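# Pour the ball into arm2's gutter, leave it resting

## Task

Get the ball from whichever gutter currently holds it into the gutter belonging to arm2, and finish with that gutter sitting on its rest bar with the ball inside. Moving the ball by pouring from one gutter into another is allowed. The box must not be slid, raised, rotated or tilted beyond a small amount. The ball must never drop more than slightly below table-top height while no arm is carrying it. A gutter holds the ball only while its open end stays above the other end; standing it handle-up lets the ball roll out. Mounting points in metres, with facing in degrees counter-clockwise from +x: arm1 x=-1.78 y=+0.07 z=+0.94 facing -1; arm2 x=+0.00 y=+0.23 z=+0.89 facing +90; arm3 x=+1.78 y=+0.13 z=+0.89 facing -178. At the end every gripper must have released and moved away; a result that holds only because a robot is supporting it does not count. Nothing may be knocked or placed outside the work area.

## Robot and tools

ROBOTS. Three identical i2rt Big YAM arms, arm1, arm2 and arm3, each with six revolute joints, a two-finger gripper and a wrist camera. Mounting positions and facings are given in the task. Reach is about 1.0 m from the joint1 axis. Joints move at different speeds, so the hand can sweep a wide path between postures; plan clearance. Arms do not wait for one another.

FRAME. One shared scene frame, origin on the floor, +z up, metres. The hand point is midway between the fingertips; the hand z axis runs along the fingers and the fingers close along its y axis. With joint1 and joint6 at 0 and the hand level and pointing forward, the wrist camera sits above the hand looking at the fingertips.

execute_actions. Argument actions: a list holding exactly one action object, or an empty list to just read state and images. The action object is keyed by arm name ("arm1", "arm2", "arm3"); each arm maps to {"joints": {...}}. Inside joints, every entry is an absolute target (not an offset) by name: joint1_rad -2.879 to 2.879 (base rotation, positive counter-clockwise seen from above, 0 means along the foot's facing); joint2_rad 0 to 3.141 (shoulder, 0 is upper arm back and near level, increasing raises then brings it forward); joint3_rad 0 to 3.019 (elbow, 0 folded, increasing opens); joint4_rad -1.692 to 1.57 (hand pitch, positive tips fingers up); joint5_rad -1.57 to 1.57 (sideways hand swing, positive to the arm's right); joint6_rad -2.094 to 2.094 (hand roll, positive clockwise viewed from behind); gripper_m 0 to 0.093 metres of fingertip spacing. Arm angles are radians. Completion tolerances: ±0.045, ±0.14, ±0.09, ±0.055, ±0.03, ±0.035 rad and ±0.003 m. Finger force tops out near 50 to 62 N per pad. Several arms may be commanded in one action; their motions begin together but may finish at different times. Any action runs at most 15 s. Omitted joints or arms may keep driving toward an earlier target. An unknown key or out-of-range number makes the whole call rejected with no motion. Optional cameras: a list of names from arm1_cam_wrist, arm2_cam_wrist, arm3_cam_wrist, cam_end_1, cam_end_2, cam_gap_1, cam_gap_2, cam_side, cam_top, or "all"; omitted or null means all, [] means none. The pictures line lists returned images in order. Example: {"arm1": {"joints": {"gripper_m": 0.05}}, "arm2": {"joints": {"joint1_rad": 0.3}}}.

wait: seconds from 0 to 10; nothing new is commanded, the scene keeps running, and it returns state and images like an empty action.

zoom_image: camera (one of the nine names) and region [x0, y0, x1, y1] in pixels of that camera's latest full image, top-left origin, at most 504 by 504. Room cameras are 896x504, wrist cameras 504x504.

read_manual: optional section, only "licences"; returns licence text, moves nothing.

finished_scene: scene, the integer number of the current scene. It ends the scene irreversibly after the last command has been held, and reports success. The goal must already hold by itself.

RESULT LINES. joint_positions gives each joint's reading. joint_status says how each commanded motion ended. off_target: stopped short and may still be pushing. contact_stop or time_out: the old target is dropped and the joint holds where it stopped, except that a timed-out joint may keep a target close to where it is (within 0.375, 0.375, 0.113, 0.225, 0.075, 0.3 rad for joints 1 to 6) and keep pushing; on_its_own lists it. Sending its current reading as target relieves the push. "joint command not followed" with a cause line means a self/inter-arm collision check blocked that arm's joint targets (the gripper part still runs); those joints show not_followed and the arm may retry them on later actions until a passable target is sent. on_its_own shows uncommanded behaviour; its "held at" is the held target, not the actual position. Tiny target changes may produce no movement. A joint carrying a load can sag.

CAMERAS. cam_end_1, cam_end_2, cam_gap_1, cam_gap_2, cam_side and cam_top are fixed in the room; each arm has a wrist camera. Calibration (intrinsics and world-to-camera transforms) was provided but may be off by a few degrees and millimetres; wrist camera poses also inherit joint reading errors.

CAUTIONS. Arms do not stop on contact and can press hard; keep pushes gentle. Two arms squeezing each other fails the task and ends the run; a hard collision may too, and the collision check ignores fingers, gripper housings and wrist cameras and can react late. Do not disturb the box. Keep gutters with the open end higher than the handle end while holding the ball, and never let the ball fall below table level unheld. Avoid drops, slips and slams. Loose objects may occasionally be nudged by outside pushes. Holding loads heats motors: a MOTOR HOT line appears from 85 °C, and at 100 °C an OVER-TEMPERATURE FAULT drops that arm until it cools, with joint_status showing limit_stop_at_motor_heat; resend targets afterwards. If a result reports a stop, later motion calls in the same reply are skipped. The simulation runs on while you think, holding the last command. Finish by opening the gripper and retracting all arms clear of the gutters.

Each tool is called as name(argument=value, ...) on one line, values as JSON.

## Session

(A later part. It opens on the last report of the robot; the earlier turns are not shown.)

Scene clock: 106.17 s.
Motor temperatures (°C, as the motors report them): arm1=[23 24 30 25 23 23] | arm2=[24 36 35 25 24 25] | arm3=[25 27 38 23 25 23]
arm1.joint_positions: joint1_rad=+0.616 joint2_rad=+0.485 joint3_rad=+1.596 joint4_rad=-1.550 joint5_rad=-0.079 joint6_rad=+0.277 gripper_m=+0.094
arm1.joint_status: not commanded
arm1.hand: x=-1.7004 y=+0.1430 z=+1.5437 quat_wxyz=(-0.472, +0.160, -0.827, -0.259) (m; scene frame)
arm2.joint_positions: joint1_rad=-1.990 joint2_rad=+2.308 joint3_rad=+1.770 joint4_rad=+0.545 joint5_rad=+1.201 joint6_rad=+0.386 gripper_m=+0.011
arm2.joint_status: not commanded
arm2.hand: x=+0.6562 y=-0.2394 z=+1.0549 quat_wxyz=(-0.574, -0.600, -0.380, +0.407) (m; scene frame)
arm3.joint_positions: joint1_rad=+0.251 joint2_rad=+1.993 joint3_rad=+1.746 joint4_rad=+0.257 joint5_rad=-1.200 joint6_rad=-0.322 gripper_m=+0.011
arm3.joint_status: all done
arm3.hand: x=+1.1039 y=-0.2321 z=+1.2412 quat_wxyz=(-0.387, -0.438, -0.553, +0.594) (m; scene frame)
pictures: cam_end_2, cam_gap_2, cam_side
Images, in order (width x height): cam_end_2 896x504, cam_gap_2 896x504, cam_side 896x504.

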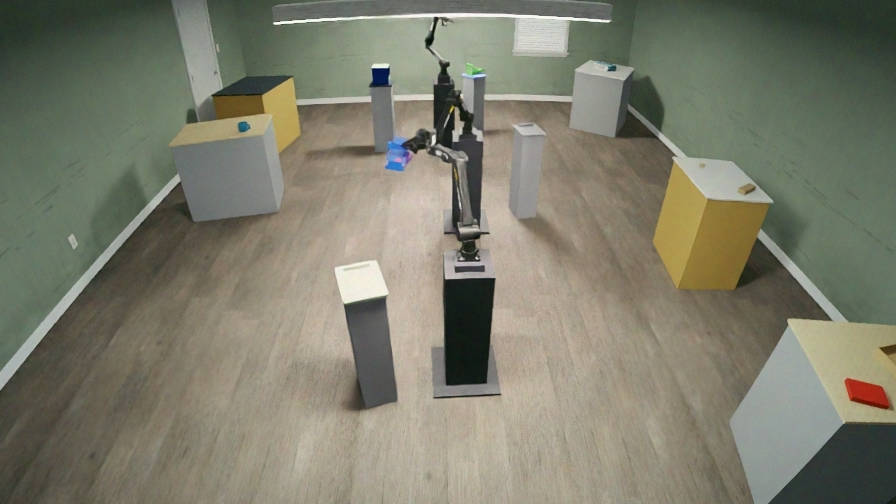

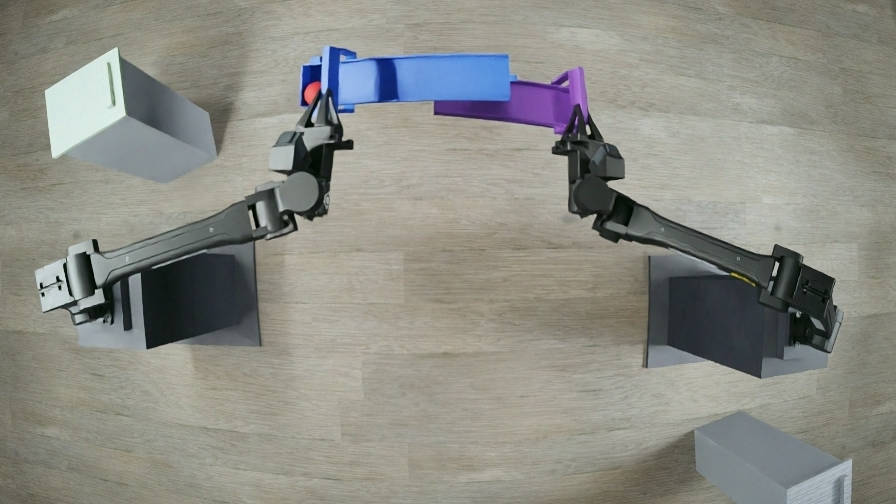

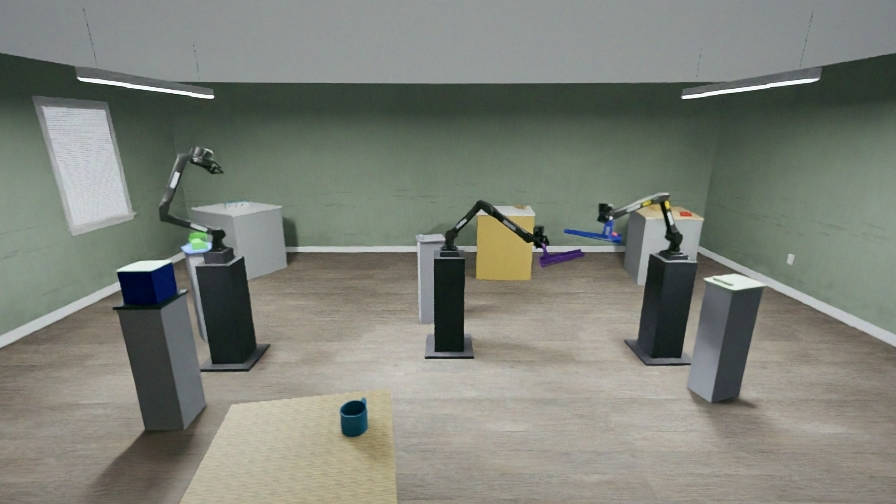

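execute_actions(actions=[{"arm3":{"joints":{"joint2_rad":2.025,"joint6_rad":-0.09}}}], cameras=["cam_side","cam_gap_2"])

zoom_image(camera="cam_side", region=[510, 200, 650, 280])

Scene clock: 118.63 s.
Motor temperatures (°C, as the motors report them): arm1=[23 24 30 25 23 23] | arm2=[24 37 36 25 24 25] | arm3=[25 28 38 23 25 23]
arm1.joint_positions: joint1_rad=+0.616 joint2_rad=+0.485 joint3_rad=+1.596 joint4_rad=-1.550 joint5_rad=-0.079 joint6_rad=+0.277 gripper_m=+0.094
arm1.joint_status: not commanded
arm1.hand: x=-1.7004 y=+0.1430 z=+1.5437 quat_wxyz=(-0.472, +0.160, -0.827, -0.259) (m; scene frame)
arm2.joint_positions: joint1_rad=-1.992 joint2_rad=+2.308 joint3_rad=+1.770 joint4_rad=+0.543 joint5_rad=+1.201 joint6_rad=+0.386 gripper_m=+0.011
arm2.joint_status: not commanded
arm2.hand: x=+0.6554 y=-0.2406 z=+1.0546 quat_wxyz=(-0.573, -0.600, -0.380, +0.408) (m; scene frame)
arm3.joint_positions: joint1_rad=+0.251 joint2_rad=+2.042 joint3_rad=+1.746 joint4_rad=+0.257 joint5_rad=-1.200 joint6_rad=-0.086 gripper_m=+0.011
arm3.joint_status: all done
arm3.hand: x=+1.0945 y=-0.2349 z=+1.2058 quat_wxyz=(-0.462, -0.516, -0.491, +0.529) (m; scene frame)
pictures: cam_gap_2, cam_side
Images, in order (width x height): cam_gap_2 896x504, cam_side 896x504.

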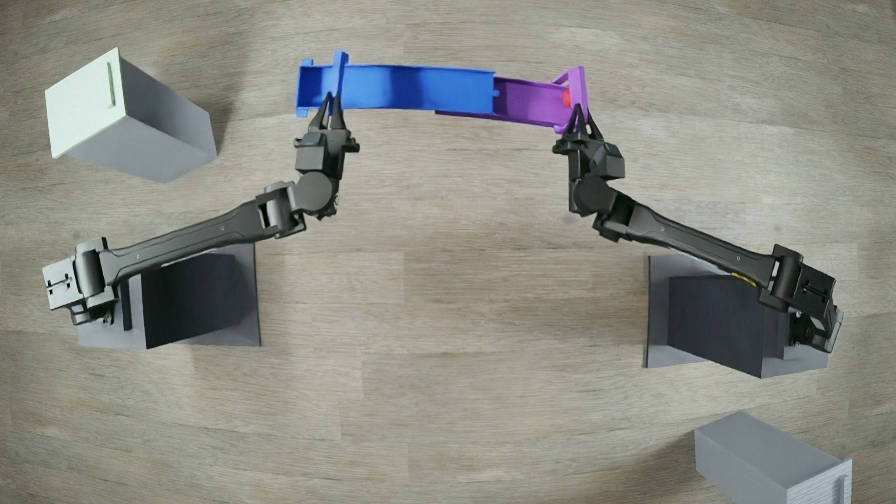

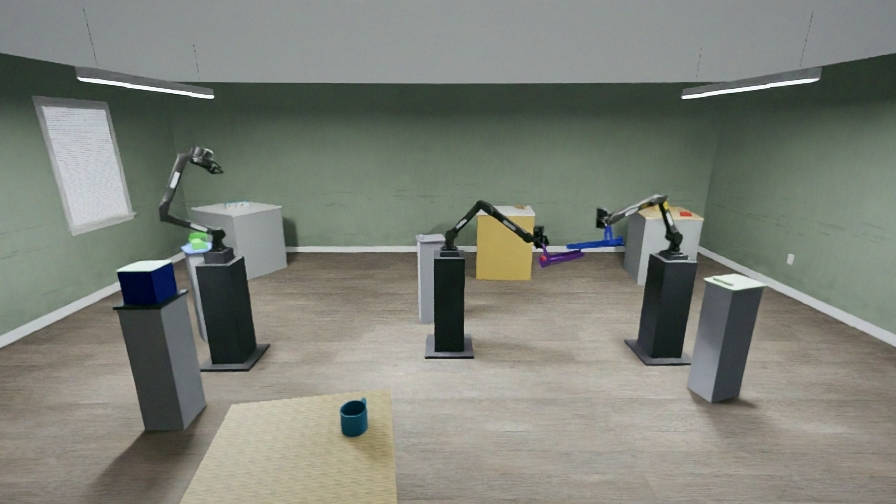

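Region (510, 200, 650, 280) of cam_side's 896x504 image, scaled by 3.600, with more detail than that image has; it fills the top 288 rows of this view, and the rest is white.

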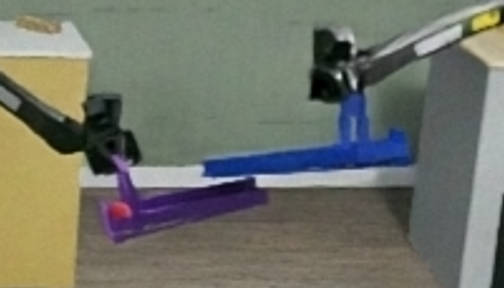

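execute_actions(actions=[{"arm3":{"joints":{"joint1_rad":1.876,"joint2_rad":1.5,"joint3_rad":0.545,"joint4_rad":1.0,"joint5_rad":0.046,"joint6_rad":-0.27}},"arm2":{"joints":{"joint1_rad":-1.2}}}], cameras=["cam_side","cam_end_2","arm3_cam_wrist"])

zoom_image(camera="cam_end_2", region=[300, 200, 440, 320])

Scene clock: 128.50 s.
Motor temperatures (°C, as the motors report them): arm1=[23 24 30 25 23 23] | arm2=[24 37 37 25 24 25] | arm3=[25 28 38 24 25 23]
arm1.joint_positions: joint1_rad=+0.616 joint2_rad=+0.485 joint3_rad=+1.596 joint4_rad=-1.550 joint5_rad=-0.079 joint6_rad=+0.277 gripper_m=+0.094
arm1.joint_status: not commanded
arm1.hand: x=-1.7004 y=+0.1430 z=+1.5437 quat_wxyz=(-0.472, +0.160, -0.827, -0.259) (m; scene frame)
arm2.joint_positions: joint1_rad=-1.195 joint2_rad=+2.308 joint3_rad=+1.770 joint4_rad=+0.543 joint5_rad=+1.201 joint6_rad=+0.386 gripper_m=+0.011
arm2.joint_status: all done
arm2.hand: x=+0.7953 y=+0.3701 z=+1.0619 quat_wxyz=(-0.688, -0.408, -0.581, +0.150) (m; scene frame)
arm3.joint_positions: joint1_rad=+1.880 joint2_rad=+1.520 joint3_rad=+0.526 joint4_rad=+0.957 joint5_rad=+0.044 joint6_rad=-0.249 gripper_m=+0.011
arm3.joint_status: all done
arm3.hand: x=+1.9442 y=-0.3714 z=+1.0747 quat_wxyz=(-0.503, -0.356, -0.625, +0.479) (m; scene frame)
pictures: arm3_cam_wrist, cam_end_2, cam_side
camera_calibration (this result's frames):
arm3_cam_wrist: T_world_to_cam=[[-0.927851, -0.282006, 0.244059, 1.43554], [-0.362425, 0.527425, -0.768421, 1.73305], [0.0879766, -0.801434, -0.591578, 0.291306], [0, 0, 0, 1]] pos_world=[1.93444, -0.275761, 1.15369]
Images, in order (width x height): arm3_cam_wrist 504x504, cam_end_2 896x504, cam_side 896x504.

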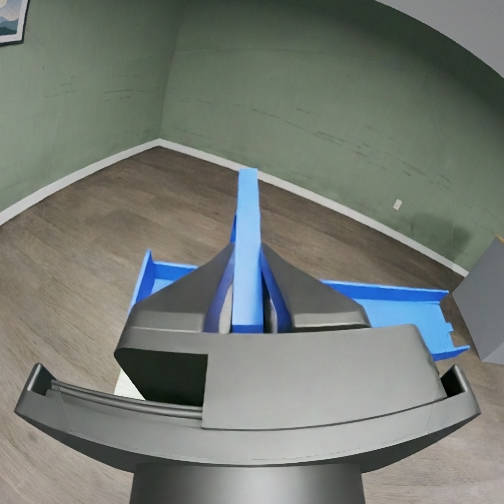

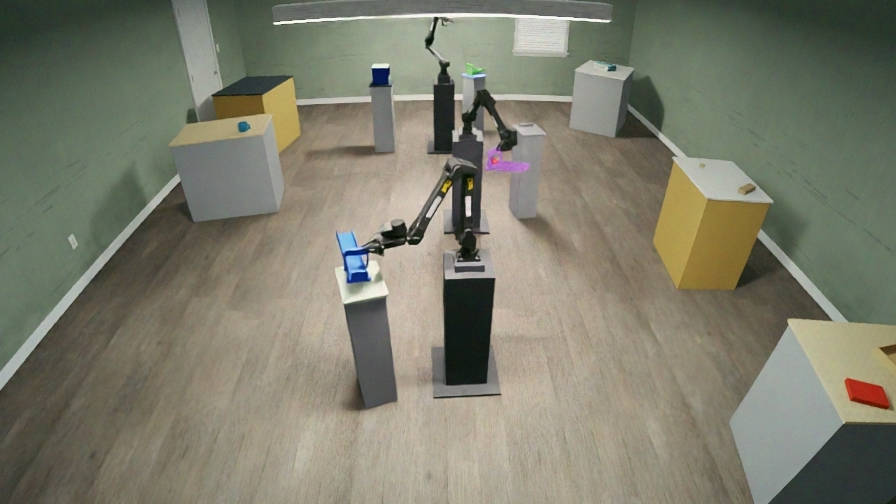

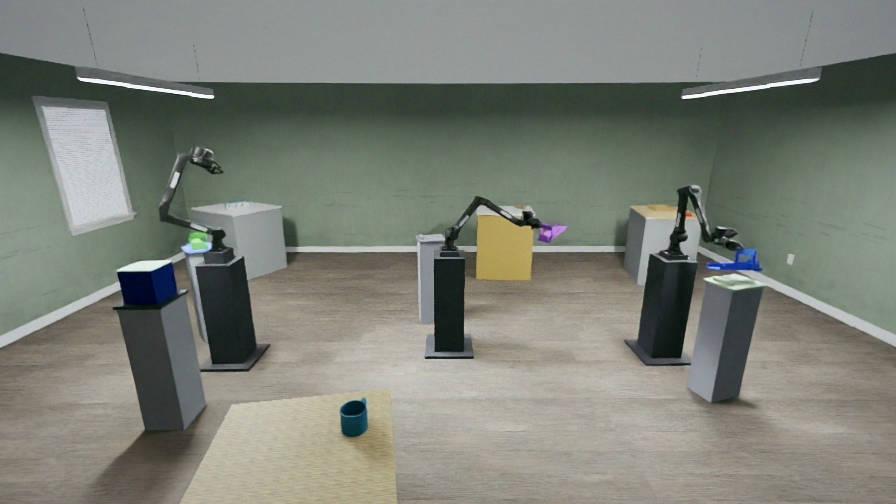

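Region (300, 200, 440, 320) of cam_end_2's 896x504 image, scaled by 3.600, with more detail than that image has; it fills the top 432 rows of this view, and the rest is white.

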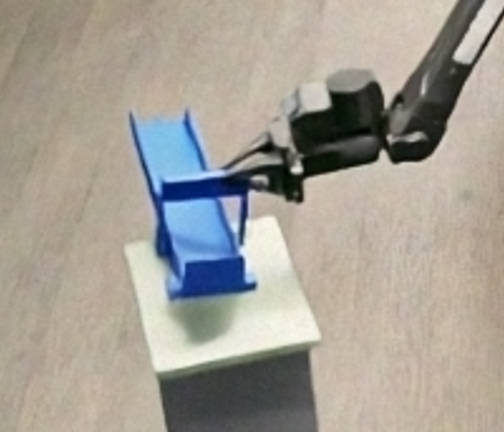

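execute_actions(actions=[{"arm3":{"joints":{"joint2_rad":1.80,"joint4_rad":1.27}},"arm2":{"joints":{"joint1_rad":-0.45,"joint2_rad":1.93,"joint3_rad":1.2,"joint4_rad":0.79,"joint5_rad":-0.009,"joint6_rad":0.65}}}], cameras=["cam_end_2"])

execute_actions(actions=[{"arm3":{"joints":{"gripper_m":0.09}},"arm2":{"joints":{"joint1_rad":0.172,"joint2_rad":1.58,"joint3_rad":0.615,"joint4_rad":1.04}}}], cameras=["cam_end_2","cam_side","cam_end_1"])

Scene clock: 140.03 s.
Motor temperatures (°C, as the motors report them): arm1=[23 24 30 25 23 23] | arm2=[24 38 37 25 24 25] | arm3=[25 26 36 24 25 23]
arm1.joint_positions: joint1_rad=+0.616 joint2_rad=+0.485 joint3_rad=+1.596 joint4_rad=-1.550 joint5_rad=-0.079 joint6_rad=+0.277 gripper_m=+0.094
arm1.joint_status: not commanded
arm1.hand: x=-1.7004 y=+0.1430 z=+1.5437 quat_wxyz=(-0.472, +0.160, -0.827, -0.259) (m; scene frame)
arm2.joint_positions: joint1_rad=-0.457 joint2_rad=+1.964 joint3_rad=+1.177 joint4_rad=+0.763 joint5_rad=-0.007 joint6_rad=+0.628 gripper_m=+0.011
arm2.joint_status: all done
arm2.hand: x=+0.3296 y=+0.8992 z=+1.0768 quat_wxyz=(-0.449, +0.171, -0.691, -0.540) (m; scene frame)
arm3.joint_positions: joint1_rad=+1.876 joint2_rad=+1.796 joint3_rad=+0.529 joint4_rad=+1.239 joint5_rad=+0.046 joint6_rad=-0.248 gripper_m=+0.011
arm3.joint_status: all done
arm3.hand: x=+1.9449 y=-0.3801 z=+1.0053 quat_wxyz=(-0.505, -0.356, -0.621, +0.483) (m; scene frame)
pictures: cam_end_2
Images, in order (width x height): cam_end_2 896x504.

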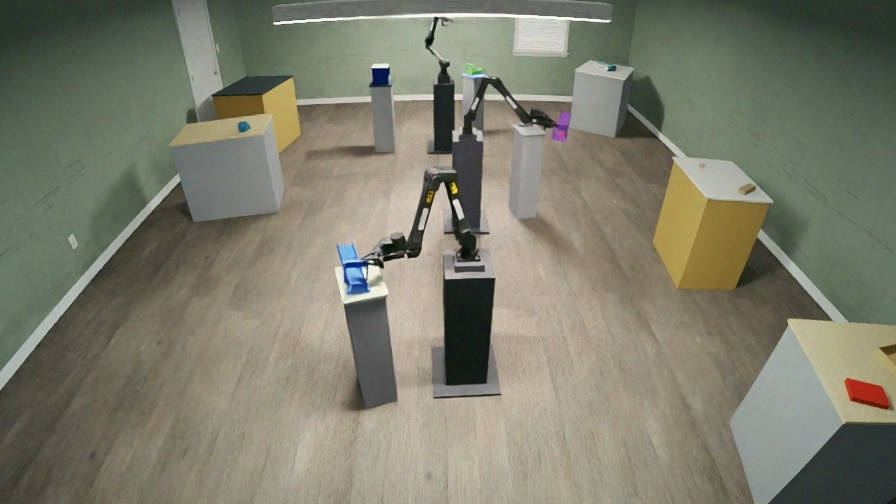

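Scene clock: 141.40 s.
Motor temperatures (°C, as the motors report them): arm1=[23 24 30 25 23 23] | arm2=[24 38 37 25 24 25] | arm3=[25 26 36 24 25 23]
arm1.joint_positions: joint1_rad=+0.616 joint2_rad=+0.485 joint3_rad=+1.596 joint4_rad=-1.550 joint5_rad=-0.079 joint6_rad=+0.277 gripper_m=+0.094
arm1.joint_status: not commanded
arm1.hand: x=-1.7004 y=+0.1430 z=+1.5437 quat_wxyz=(-0.472, +0.160, -0.827, -0.259) (m; scene frame)
arm2.joint_positions: joint1_rad=+0.180 joint2_rad=+1.601 joint3_rad=+0.591 joint4_rad=+1.014 joint5_rad=-0.010 joint6_rad=+0.632 gripper_m=+0.011
arm2.joint_status: all done
arm2.hand: x=-0.0983 y=+0.7718 z=+1.0822 quat_wxyz=(-0.261, +0.375, -0.593, -0.663) (m; scene frame)
arm3.joint_positions: joint1_rad=+1.876 joint2_rad=+1.796 joint3_rad=+0.529 joint4_rad=+1.243 joint5_rad=+0.046 joint6_rad=-0.259 gripper_m=+0.090
arm3.joint_status: all done
arm3.hand: x=+1.9449 y=-0.3801 z=+1.0061 quat_wxyz=(-0.503, -0.352, -0.622, +0.486) (m; scene frame)
pictures: cam_end_1, cam_end_2, cam_side
Images, in order (width x height): cam_end_1 896x504, cam_end_2 896x504, cam_side 896x504.

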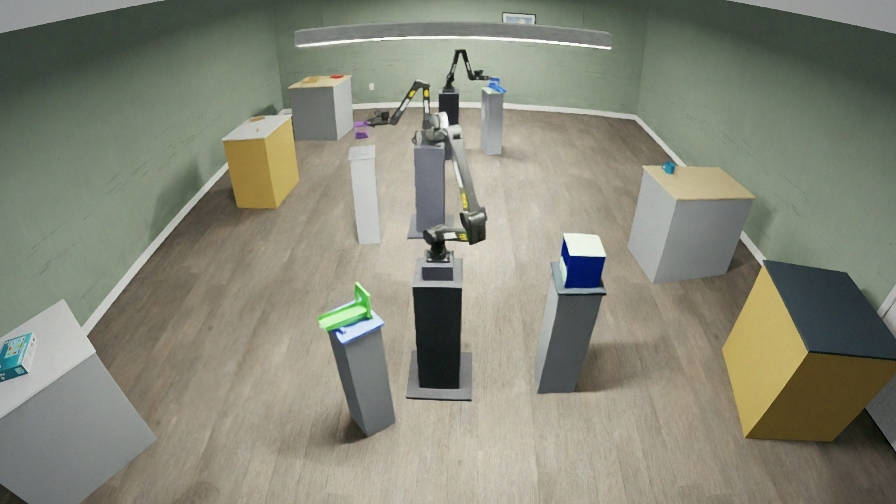

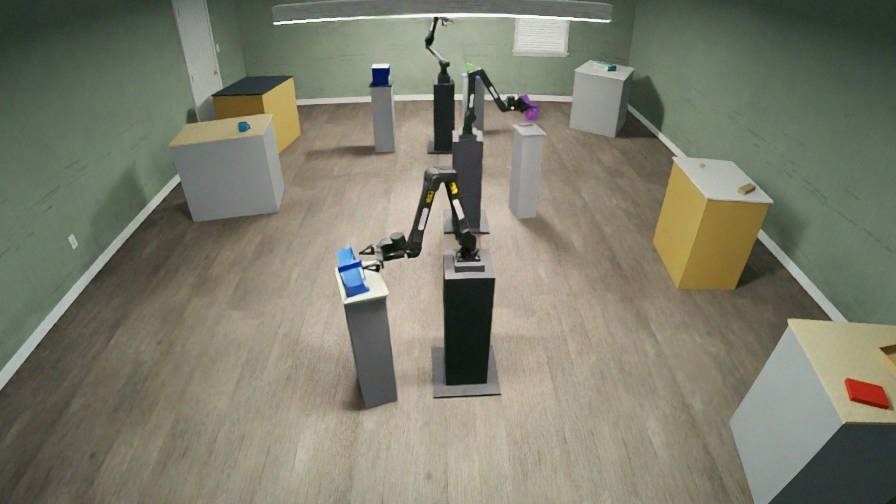

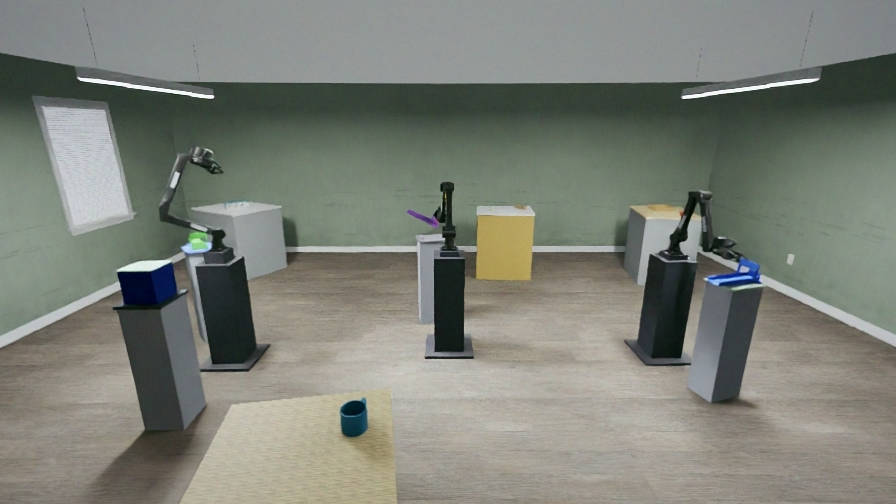

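execute_actions(actions=[{"arm3":{"joints":{"joint2_rad":1.4,"joint4_rad":0.9}},"arm2":{"joints":{"joint2_rad":1.80,"joint4_rad":1.39,"joint6_rad":0.265}}}], cameras=[])

execute_actions(actions=[{"arm2":{"joints":{"joint2_rad":1.925}}}], cameras=["cam_end_2","cam_end_1"])

zoom_image(camera="cam_end_2", region=[300, 200, 440, 320])

Scene clock: 148.47 s.
Motor temperatures (°C, as the motors report them): arm1=[23 24 30 25 23 23] | arm2=[24 36 36 26 24 25] | arm3=[25 26 35 24 25 23]
arm1.joint_positions: joint1_rad=+0.616 joint2_rad=+0.485 joint3_rad=+1.596 joint4_rad=-1.550 joint5_rad=-0.079 joint6_rad=+0.277 gripper_m=+0.094
arm1.joint_status: not commanded
arm1.hand: x=-1.7004 y=+0.1430 z=+1.5437 quat_wxyz=(-0.472, +0.160, -0.827, -0.259) (m; scene frame)
arm2.joint_positions: joint1_rad=+0.180 joint2_rad=+1.829 joint3_rad=+0.591 joint4_rad=+1.347 joint5_rad=-0.010 joint6_rad=+0.269 gripper_m=+0.011
arm2.joint_status: all done
arm2.hand: x=-0.0990 y=+0.7755 z=+1.0429 quat_wxyz=(-0.396, +0.450, -0.487, -0.635) (m; scene frame)
arm3.joint_positions: joint1_rad=+1.876 joint2_rad=+1.388 joint3_rad=+0.529 joint4_rad=+0.918 joint5_rad=+0.046 joint6_rad=-0.259 gripper_m=+0.090
arm3.joint_status: all done
arm3.hand: x=+1.9380 y=-0.3631 z=+1.1323 quat_wxyz=(-0.525, -0.339, -0.595, +0.506) (m; scene frame)
pictures: none
No camera images: the call's "cameras" was empty. Leave "cameras" out to get every camera's image.

Scene clock: 149.43 s.
Motor temperatures (°C, as the motors report them): arm1=[23 24 30 25 23 23] | arm2=[24 36 35 26 24 25] | arm3=[25 26 35 24 25 23]
arm1.joint_positions: joint1_rad=+0.616 joint2_rad=+0.485 joint3_rad=+1.596 joint4_rad=-1.550 joint5_rad=-0.079 joint6_rad=+0.277 gripper_m=+0.094
arm1.joint_status: not commanded
arm1.hand: x=-1.7004 y=+0.1430 z=+1.5437 quat_wxyz=(-0.472, +0.160, -0.827, -0.259) (m; scene frame)
arm2.joint_positions: joint1_rad=+0.180 joint2_rad=+1.951 joint3_rad=+0.591 joint4_rad=+1.356 joint5_rad=-0.010 joint6_rad=+0.267 gripper_m=+0.011
arm2.joint_status: all done
arm2.hand: x=-0.0987 y=+0.7741 z=+0.9801 quat_wxyz=(-0.376, +0.478, -0.517, -0.602) (m; scene frame)
arm3.joint_positions: joint1_rad=+1.876 joint2_rad=+1.388 joint3_rad=+0.529 joint4_rad=+0.918 joint5_rad=+0.046 joint6_rad=-0.259 gripper_m=+0.090
arm3.joint_status: not commanded
arm3.hand: x=+1.9380 y=-0.3631 z=+1.1323 quat_wxyz=(-0.525, -0.339, -0.595, +0.506) (m; scene frame)
pictures: cam_end_1, cam_end_2
Images, in order (width x height): cam_end_1 896x504, cam_end_2 896x504.

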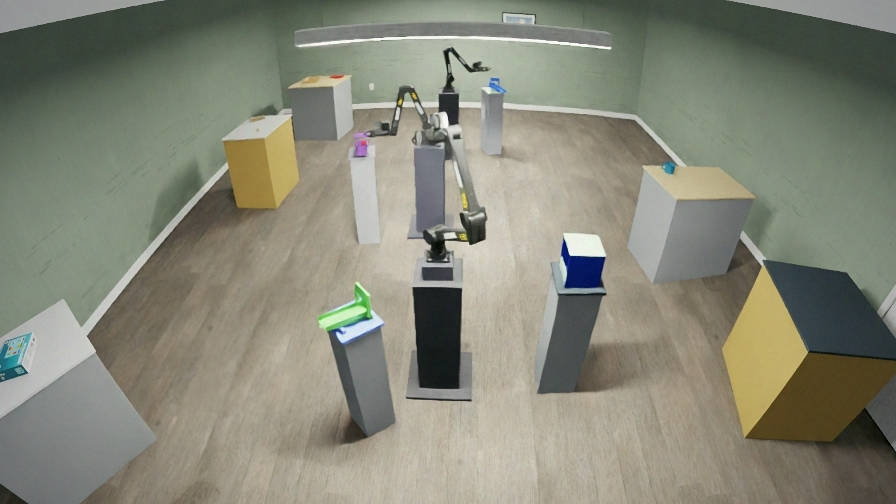

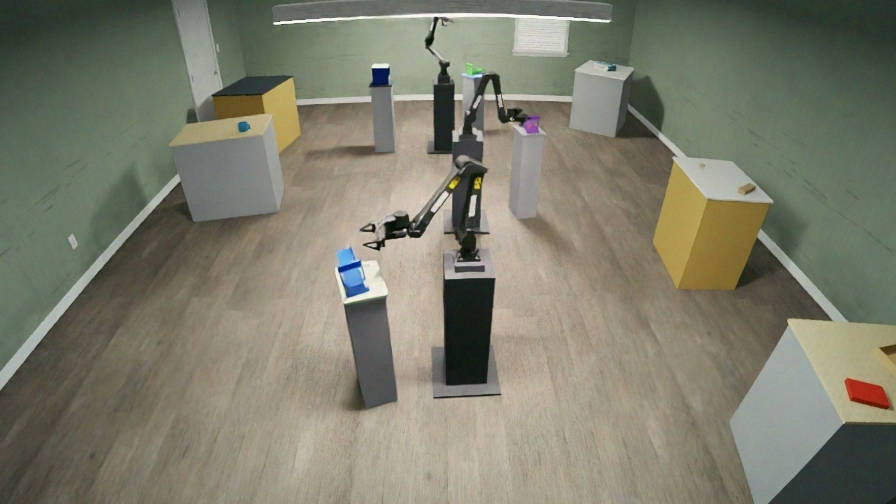

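Region (300, 200, 440, 320) of cam_end_2's 896x504 image, scaled by 3.600, with more detail than that image has; it fills the top 432 rows of this view, and the rest is white.

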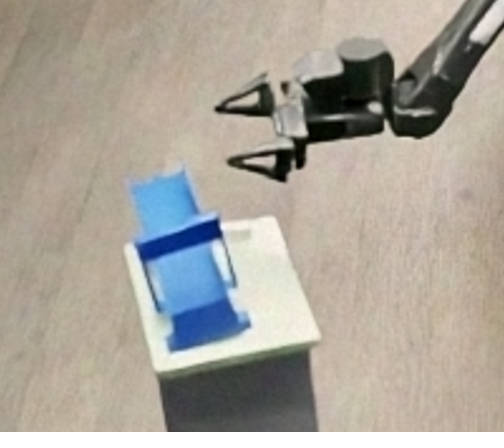

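execute_actions(actions=[{"arm2":{"joints":{"gripper_m":0.09}}}], cameras=[])

execute_actions(actions=[{"arm2":{"joints":{"joint2_rad":1.45,"joint4_rad":0.85}}}], cameras=["cam_end_2","cam_end_1"])

zoom_image(camera="cam_end_1", region=[320, 100, 420, 170])

Scene clock: 154.47 s.
Motor temperatures (°C, as the motors report them): arm1=[23 24 30 25 23 23] | arm2=[24 35 34 26 24 25] | arm3=[25 25 36 24 25 23]
arm1.joint_positions: joint1_rad=+0.616 joint2_rad=+0.485 joint3_rad=+1.596 joint4_rad=-1.550 joint5_rad=-0.079 joint6_rad=+0.277 gripper_m=+0.094
arm1.joint_status: not commanded
arm1.hand: x=-1.7004 y=+0.1430 z=+1.5437 quat_wxyz=(-0.472, +0.160, -0.827, -0.259) (m; scene frame)
arm2.joint_positions: joint1_rad=+0.179 joint2_rad=+1.944 joint3_rad=+0.591 joint4_rad=+1.364 joint5_rad=-0.010 joint6_rad=+0.267 gripper_m=+0.090
arm2.joint_status: all done
arm2.hand: x=-0.0987 y=+0.7743 z=+0.9861 quat_wxyz=(-0.379, +0.474, -0.513, -0.607) (m; scene frame)
arm3.joint_positions: joint1_rad=+1.876 joint2_rad=+1.388 joint3_rad=+0.529 joint4_rad=+0.918 joint5_rad=+0.046 joint6_rad=-0.259 gripper_m=+0.090
arm3.joint_status: not commanded
arm3.hand: x=+1.9380 y=-0.3631 z=+1.1323 quat_wxyz=(-0.525, -0.339, -0.595, +0.506) (m; scene frame)
pictures: none
No camera images: the call's "cameras" was empty. Leave "cameras" out to get every camera's image.

Scene clock: 155.77 s.
Motor temperatures (°C, as the motors report them): arm1=[23 24 30 25 23 23] | arm2=[24 35 34 26 24 25] | arm3=[25 25 36 24 25 23]
arm1.joint_positions: joint1_rad=+0.616 joint2_rad=+0.485 joint3_rad=+1.596 joint4_rad=-1.550 joint5_rad=-0.079 joint6_rad=+0.277 gripper_m=+0.094
arm1.joint_status: not commanded
arm1.hand: x=-1.7004 y=+0.1430 z=+1.5437 quat_wxyz=(-0.472, +0.160, -0.827, -0.259) (m; scene frame)
arm2.joint_positions: joint1_rad=+0.179 joint2_rad=+1.448 joint3_rad=+0.591 joint4_rad=+0.863 joint5_rad=-0.010 joint6_rad=+0.267 gripper_m=+0.090
arm2.joint_status: all done
arm2.hand: x=-0.0962 y=+0.7602 z=+1.1247 quat_wxyz=(-0.378, +0.476, -0.515, -0.605) (m; scene frame)
arm3.joint_positions: joint1_rad=+1.876 joint2_rad=+1.388 joint3_rad=+0.529 joint4_rad=+0.918 joint5_rad=+0.046 joint6_rad=-0.259 gripper_m=+0.090
arm3.joint_status: not commanded
arm3.hand: x=+1.9380 y=-0.3631 z=+1.1323 quat_wxyz=(-0.525, -0.339, -0.595, +0.506) (m; scene frame)
pictures: cam_end_1, cam_end_2
Images, in order (width x height): cam_end_1 896x504, cam_end_2 896x504.

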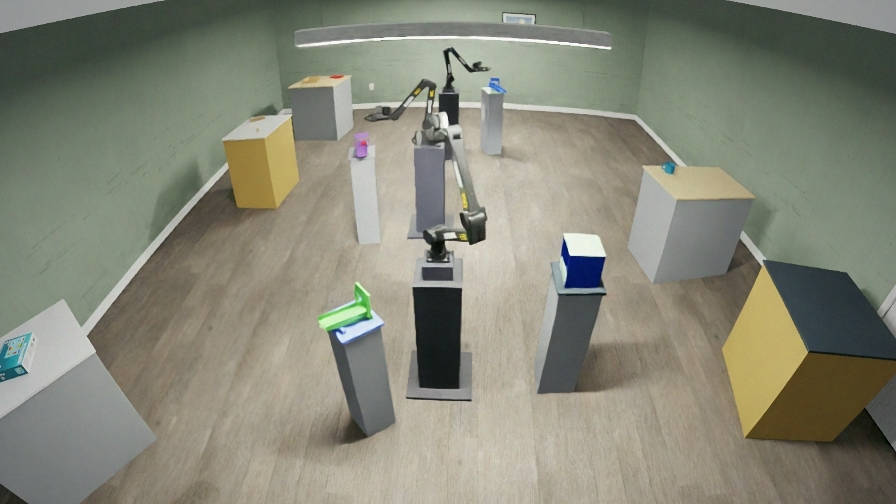

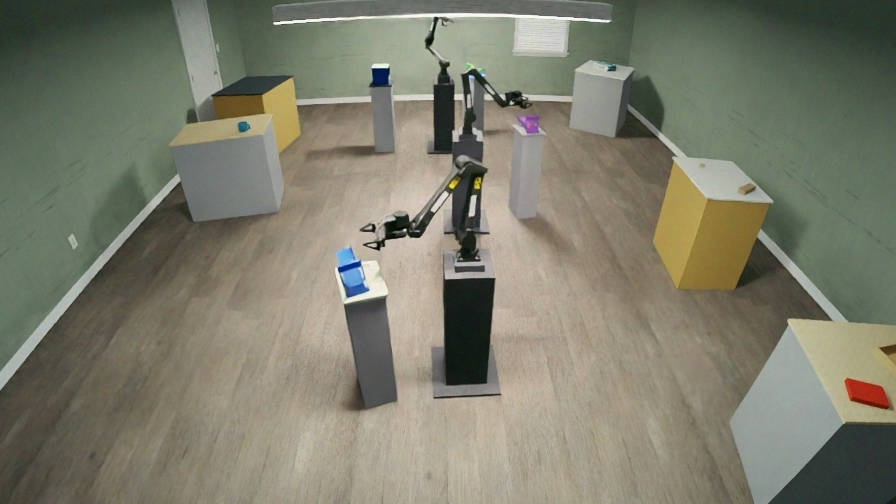

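Region (320, 100, 420, 170) of cam_end_1's 896x504 image, scaled by 5.040, with more detail than that image has; it fills the top 353 rows of this view, and the rest is white.

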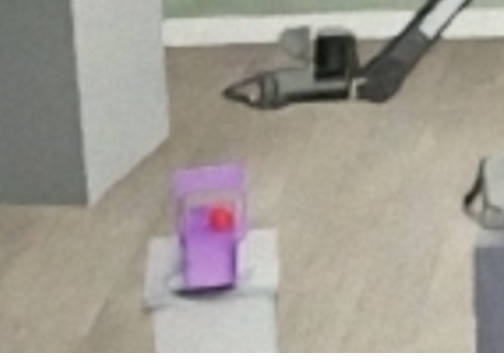

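finished_scene(scene=2)

The scene is finished: the task was done.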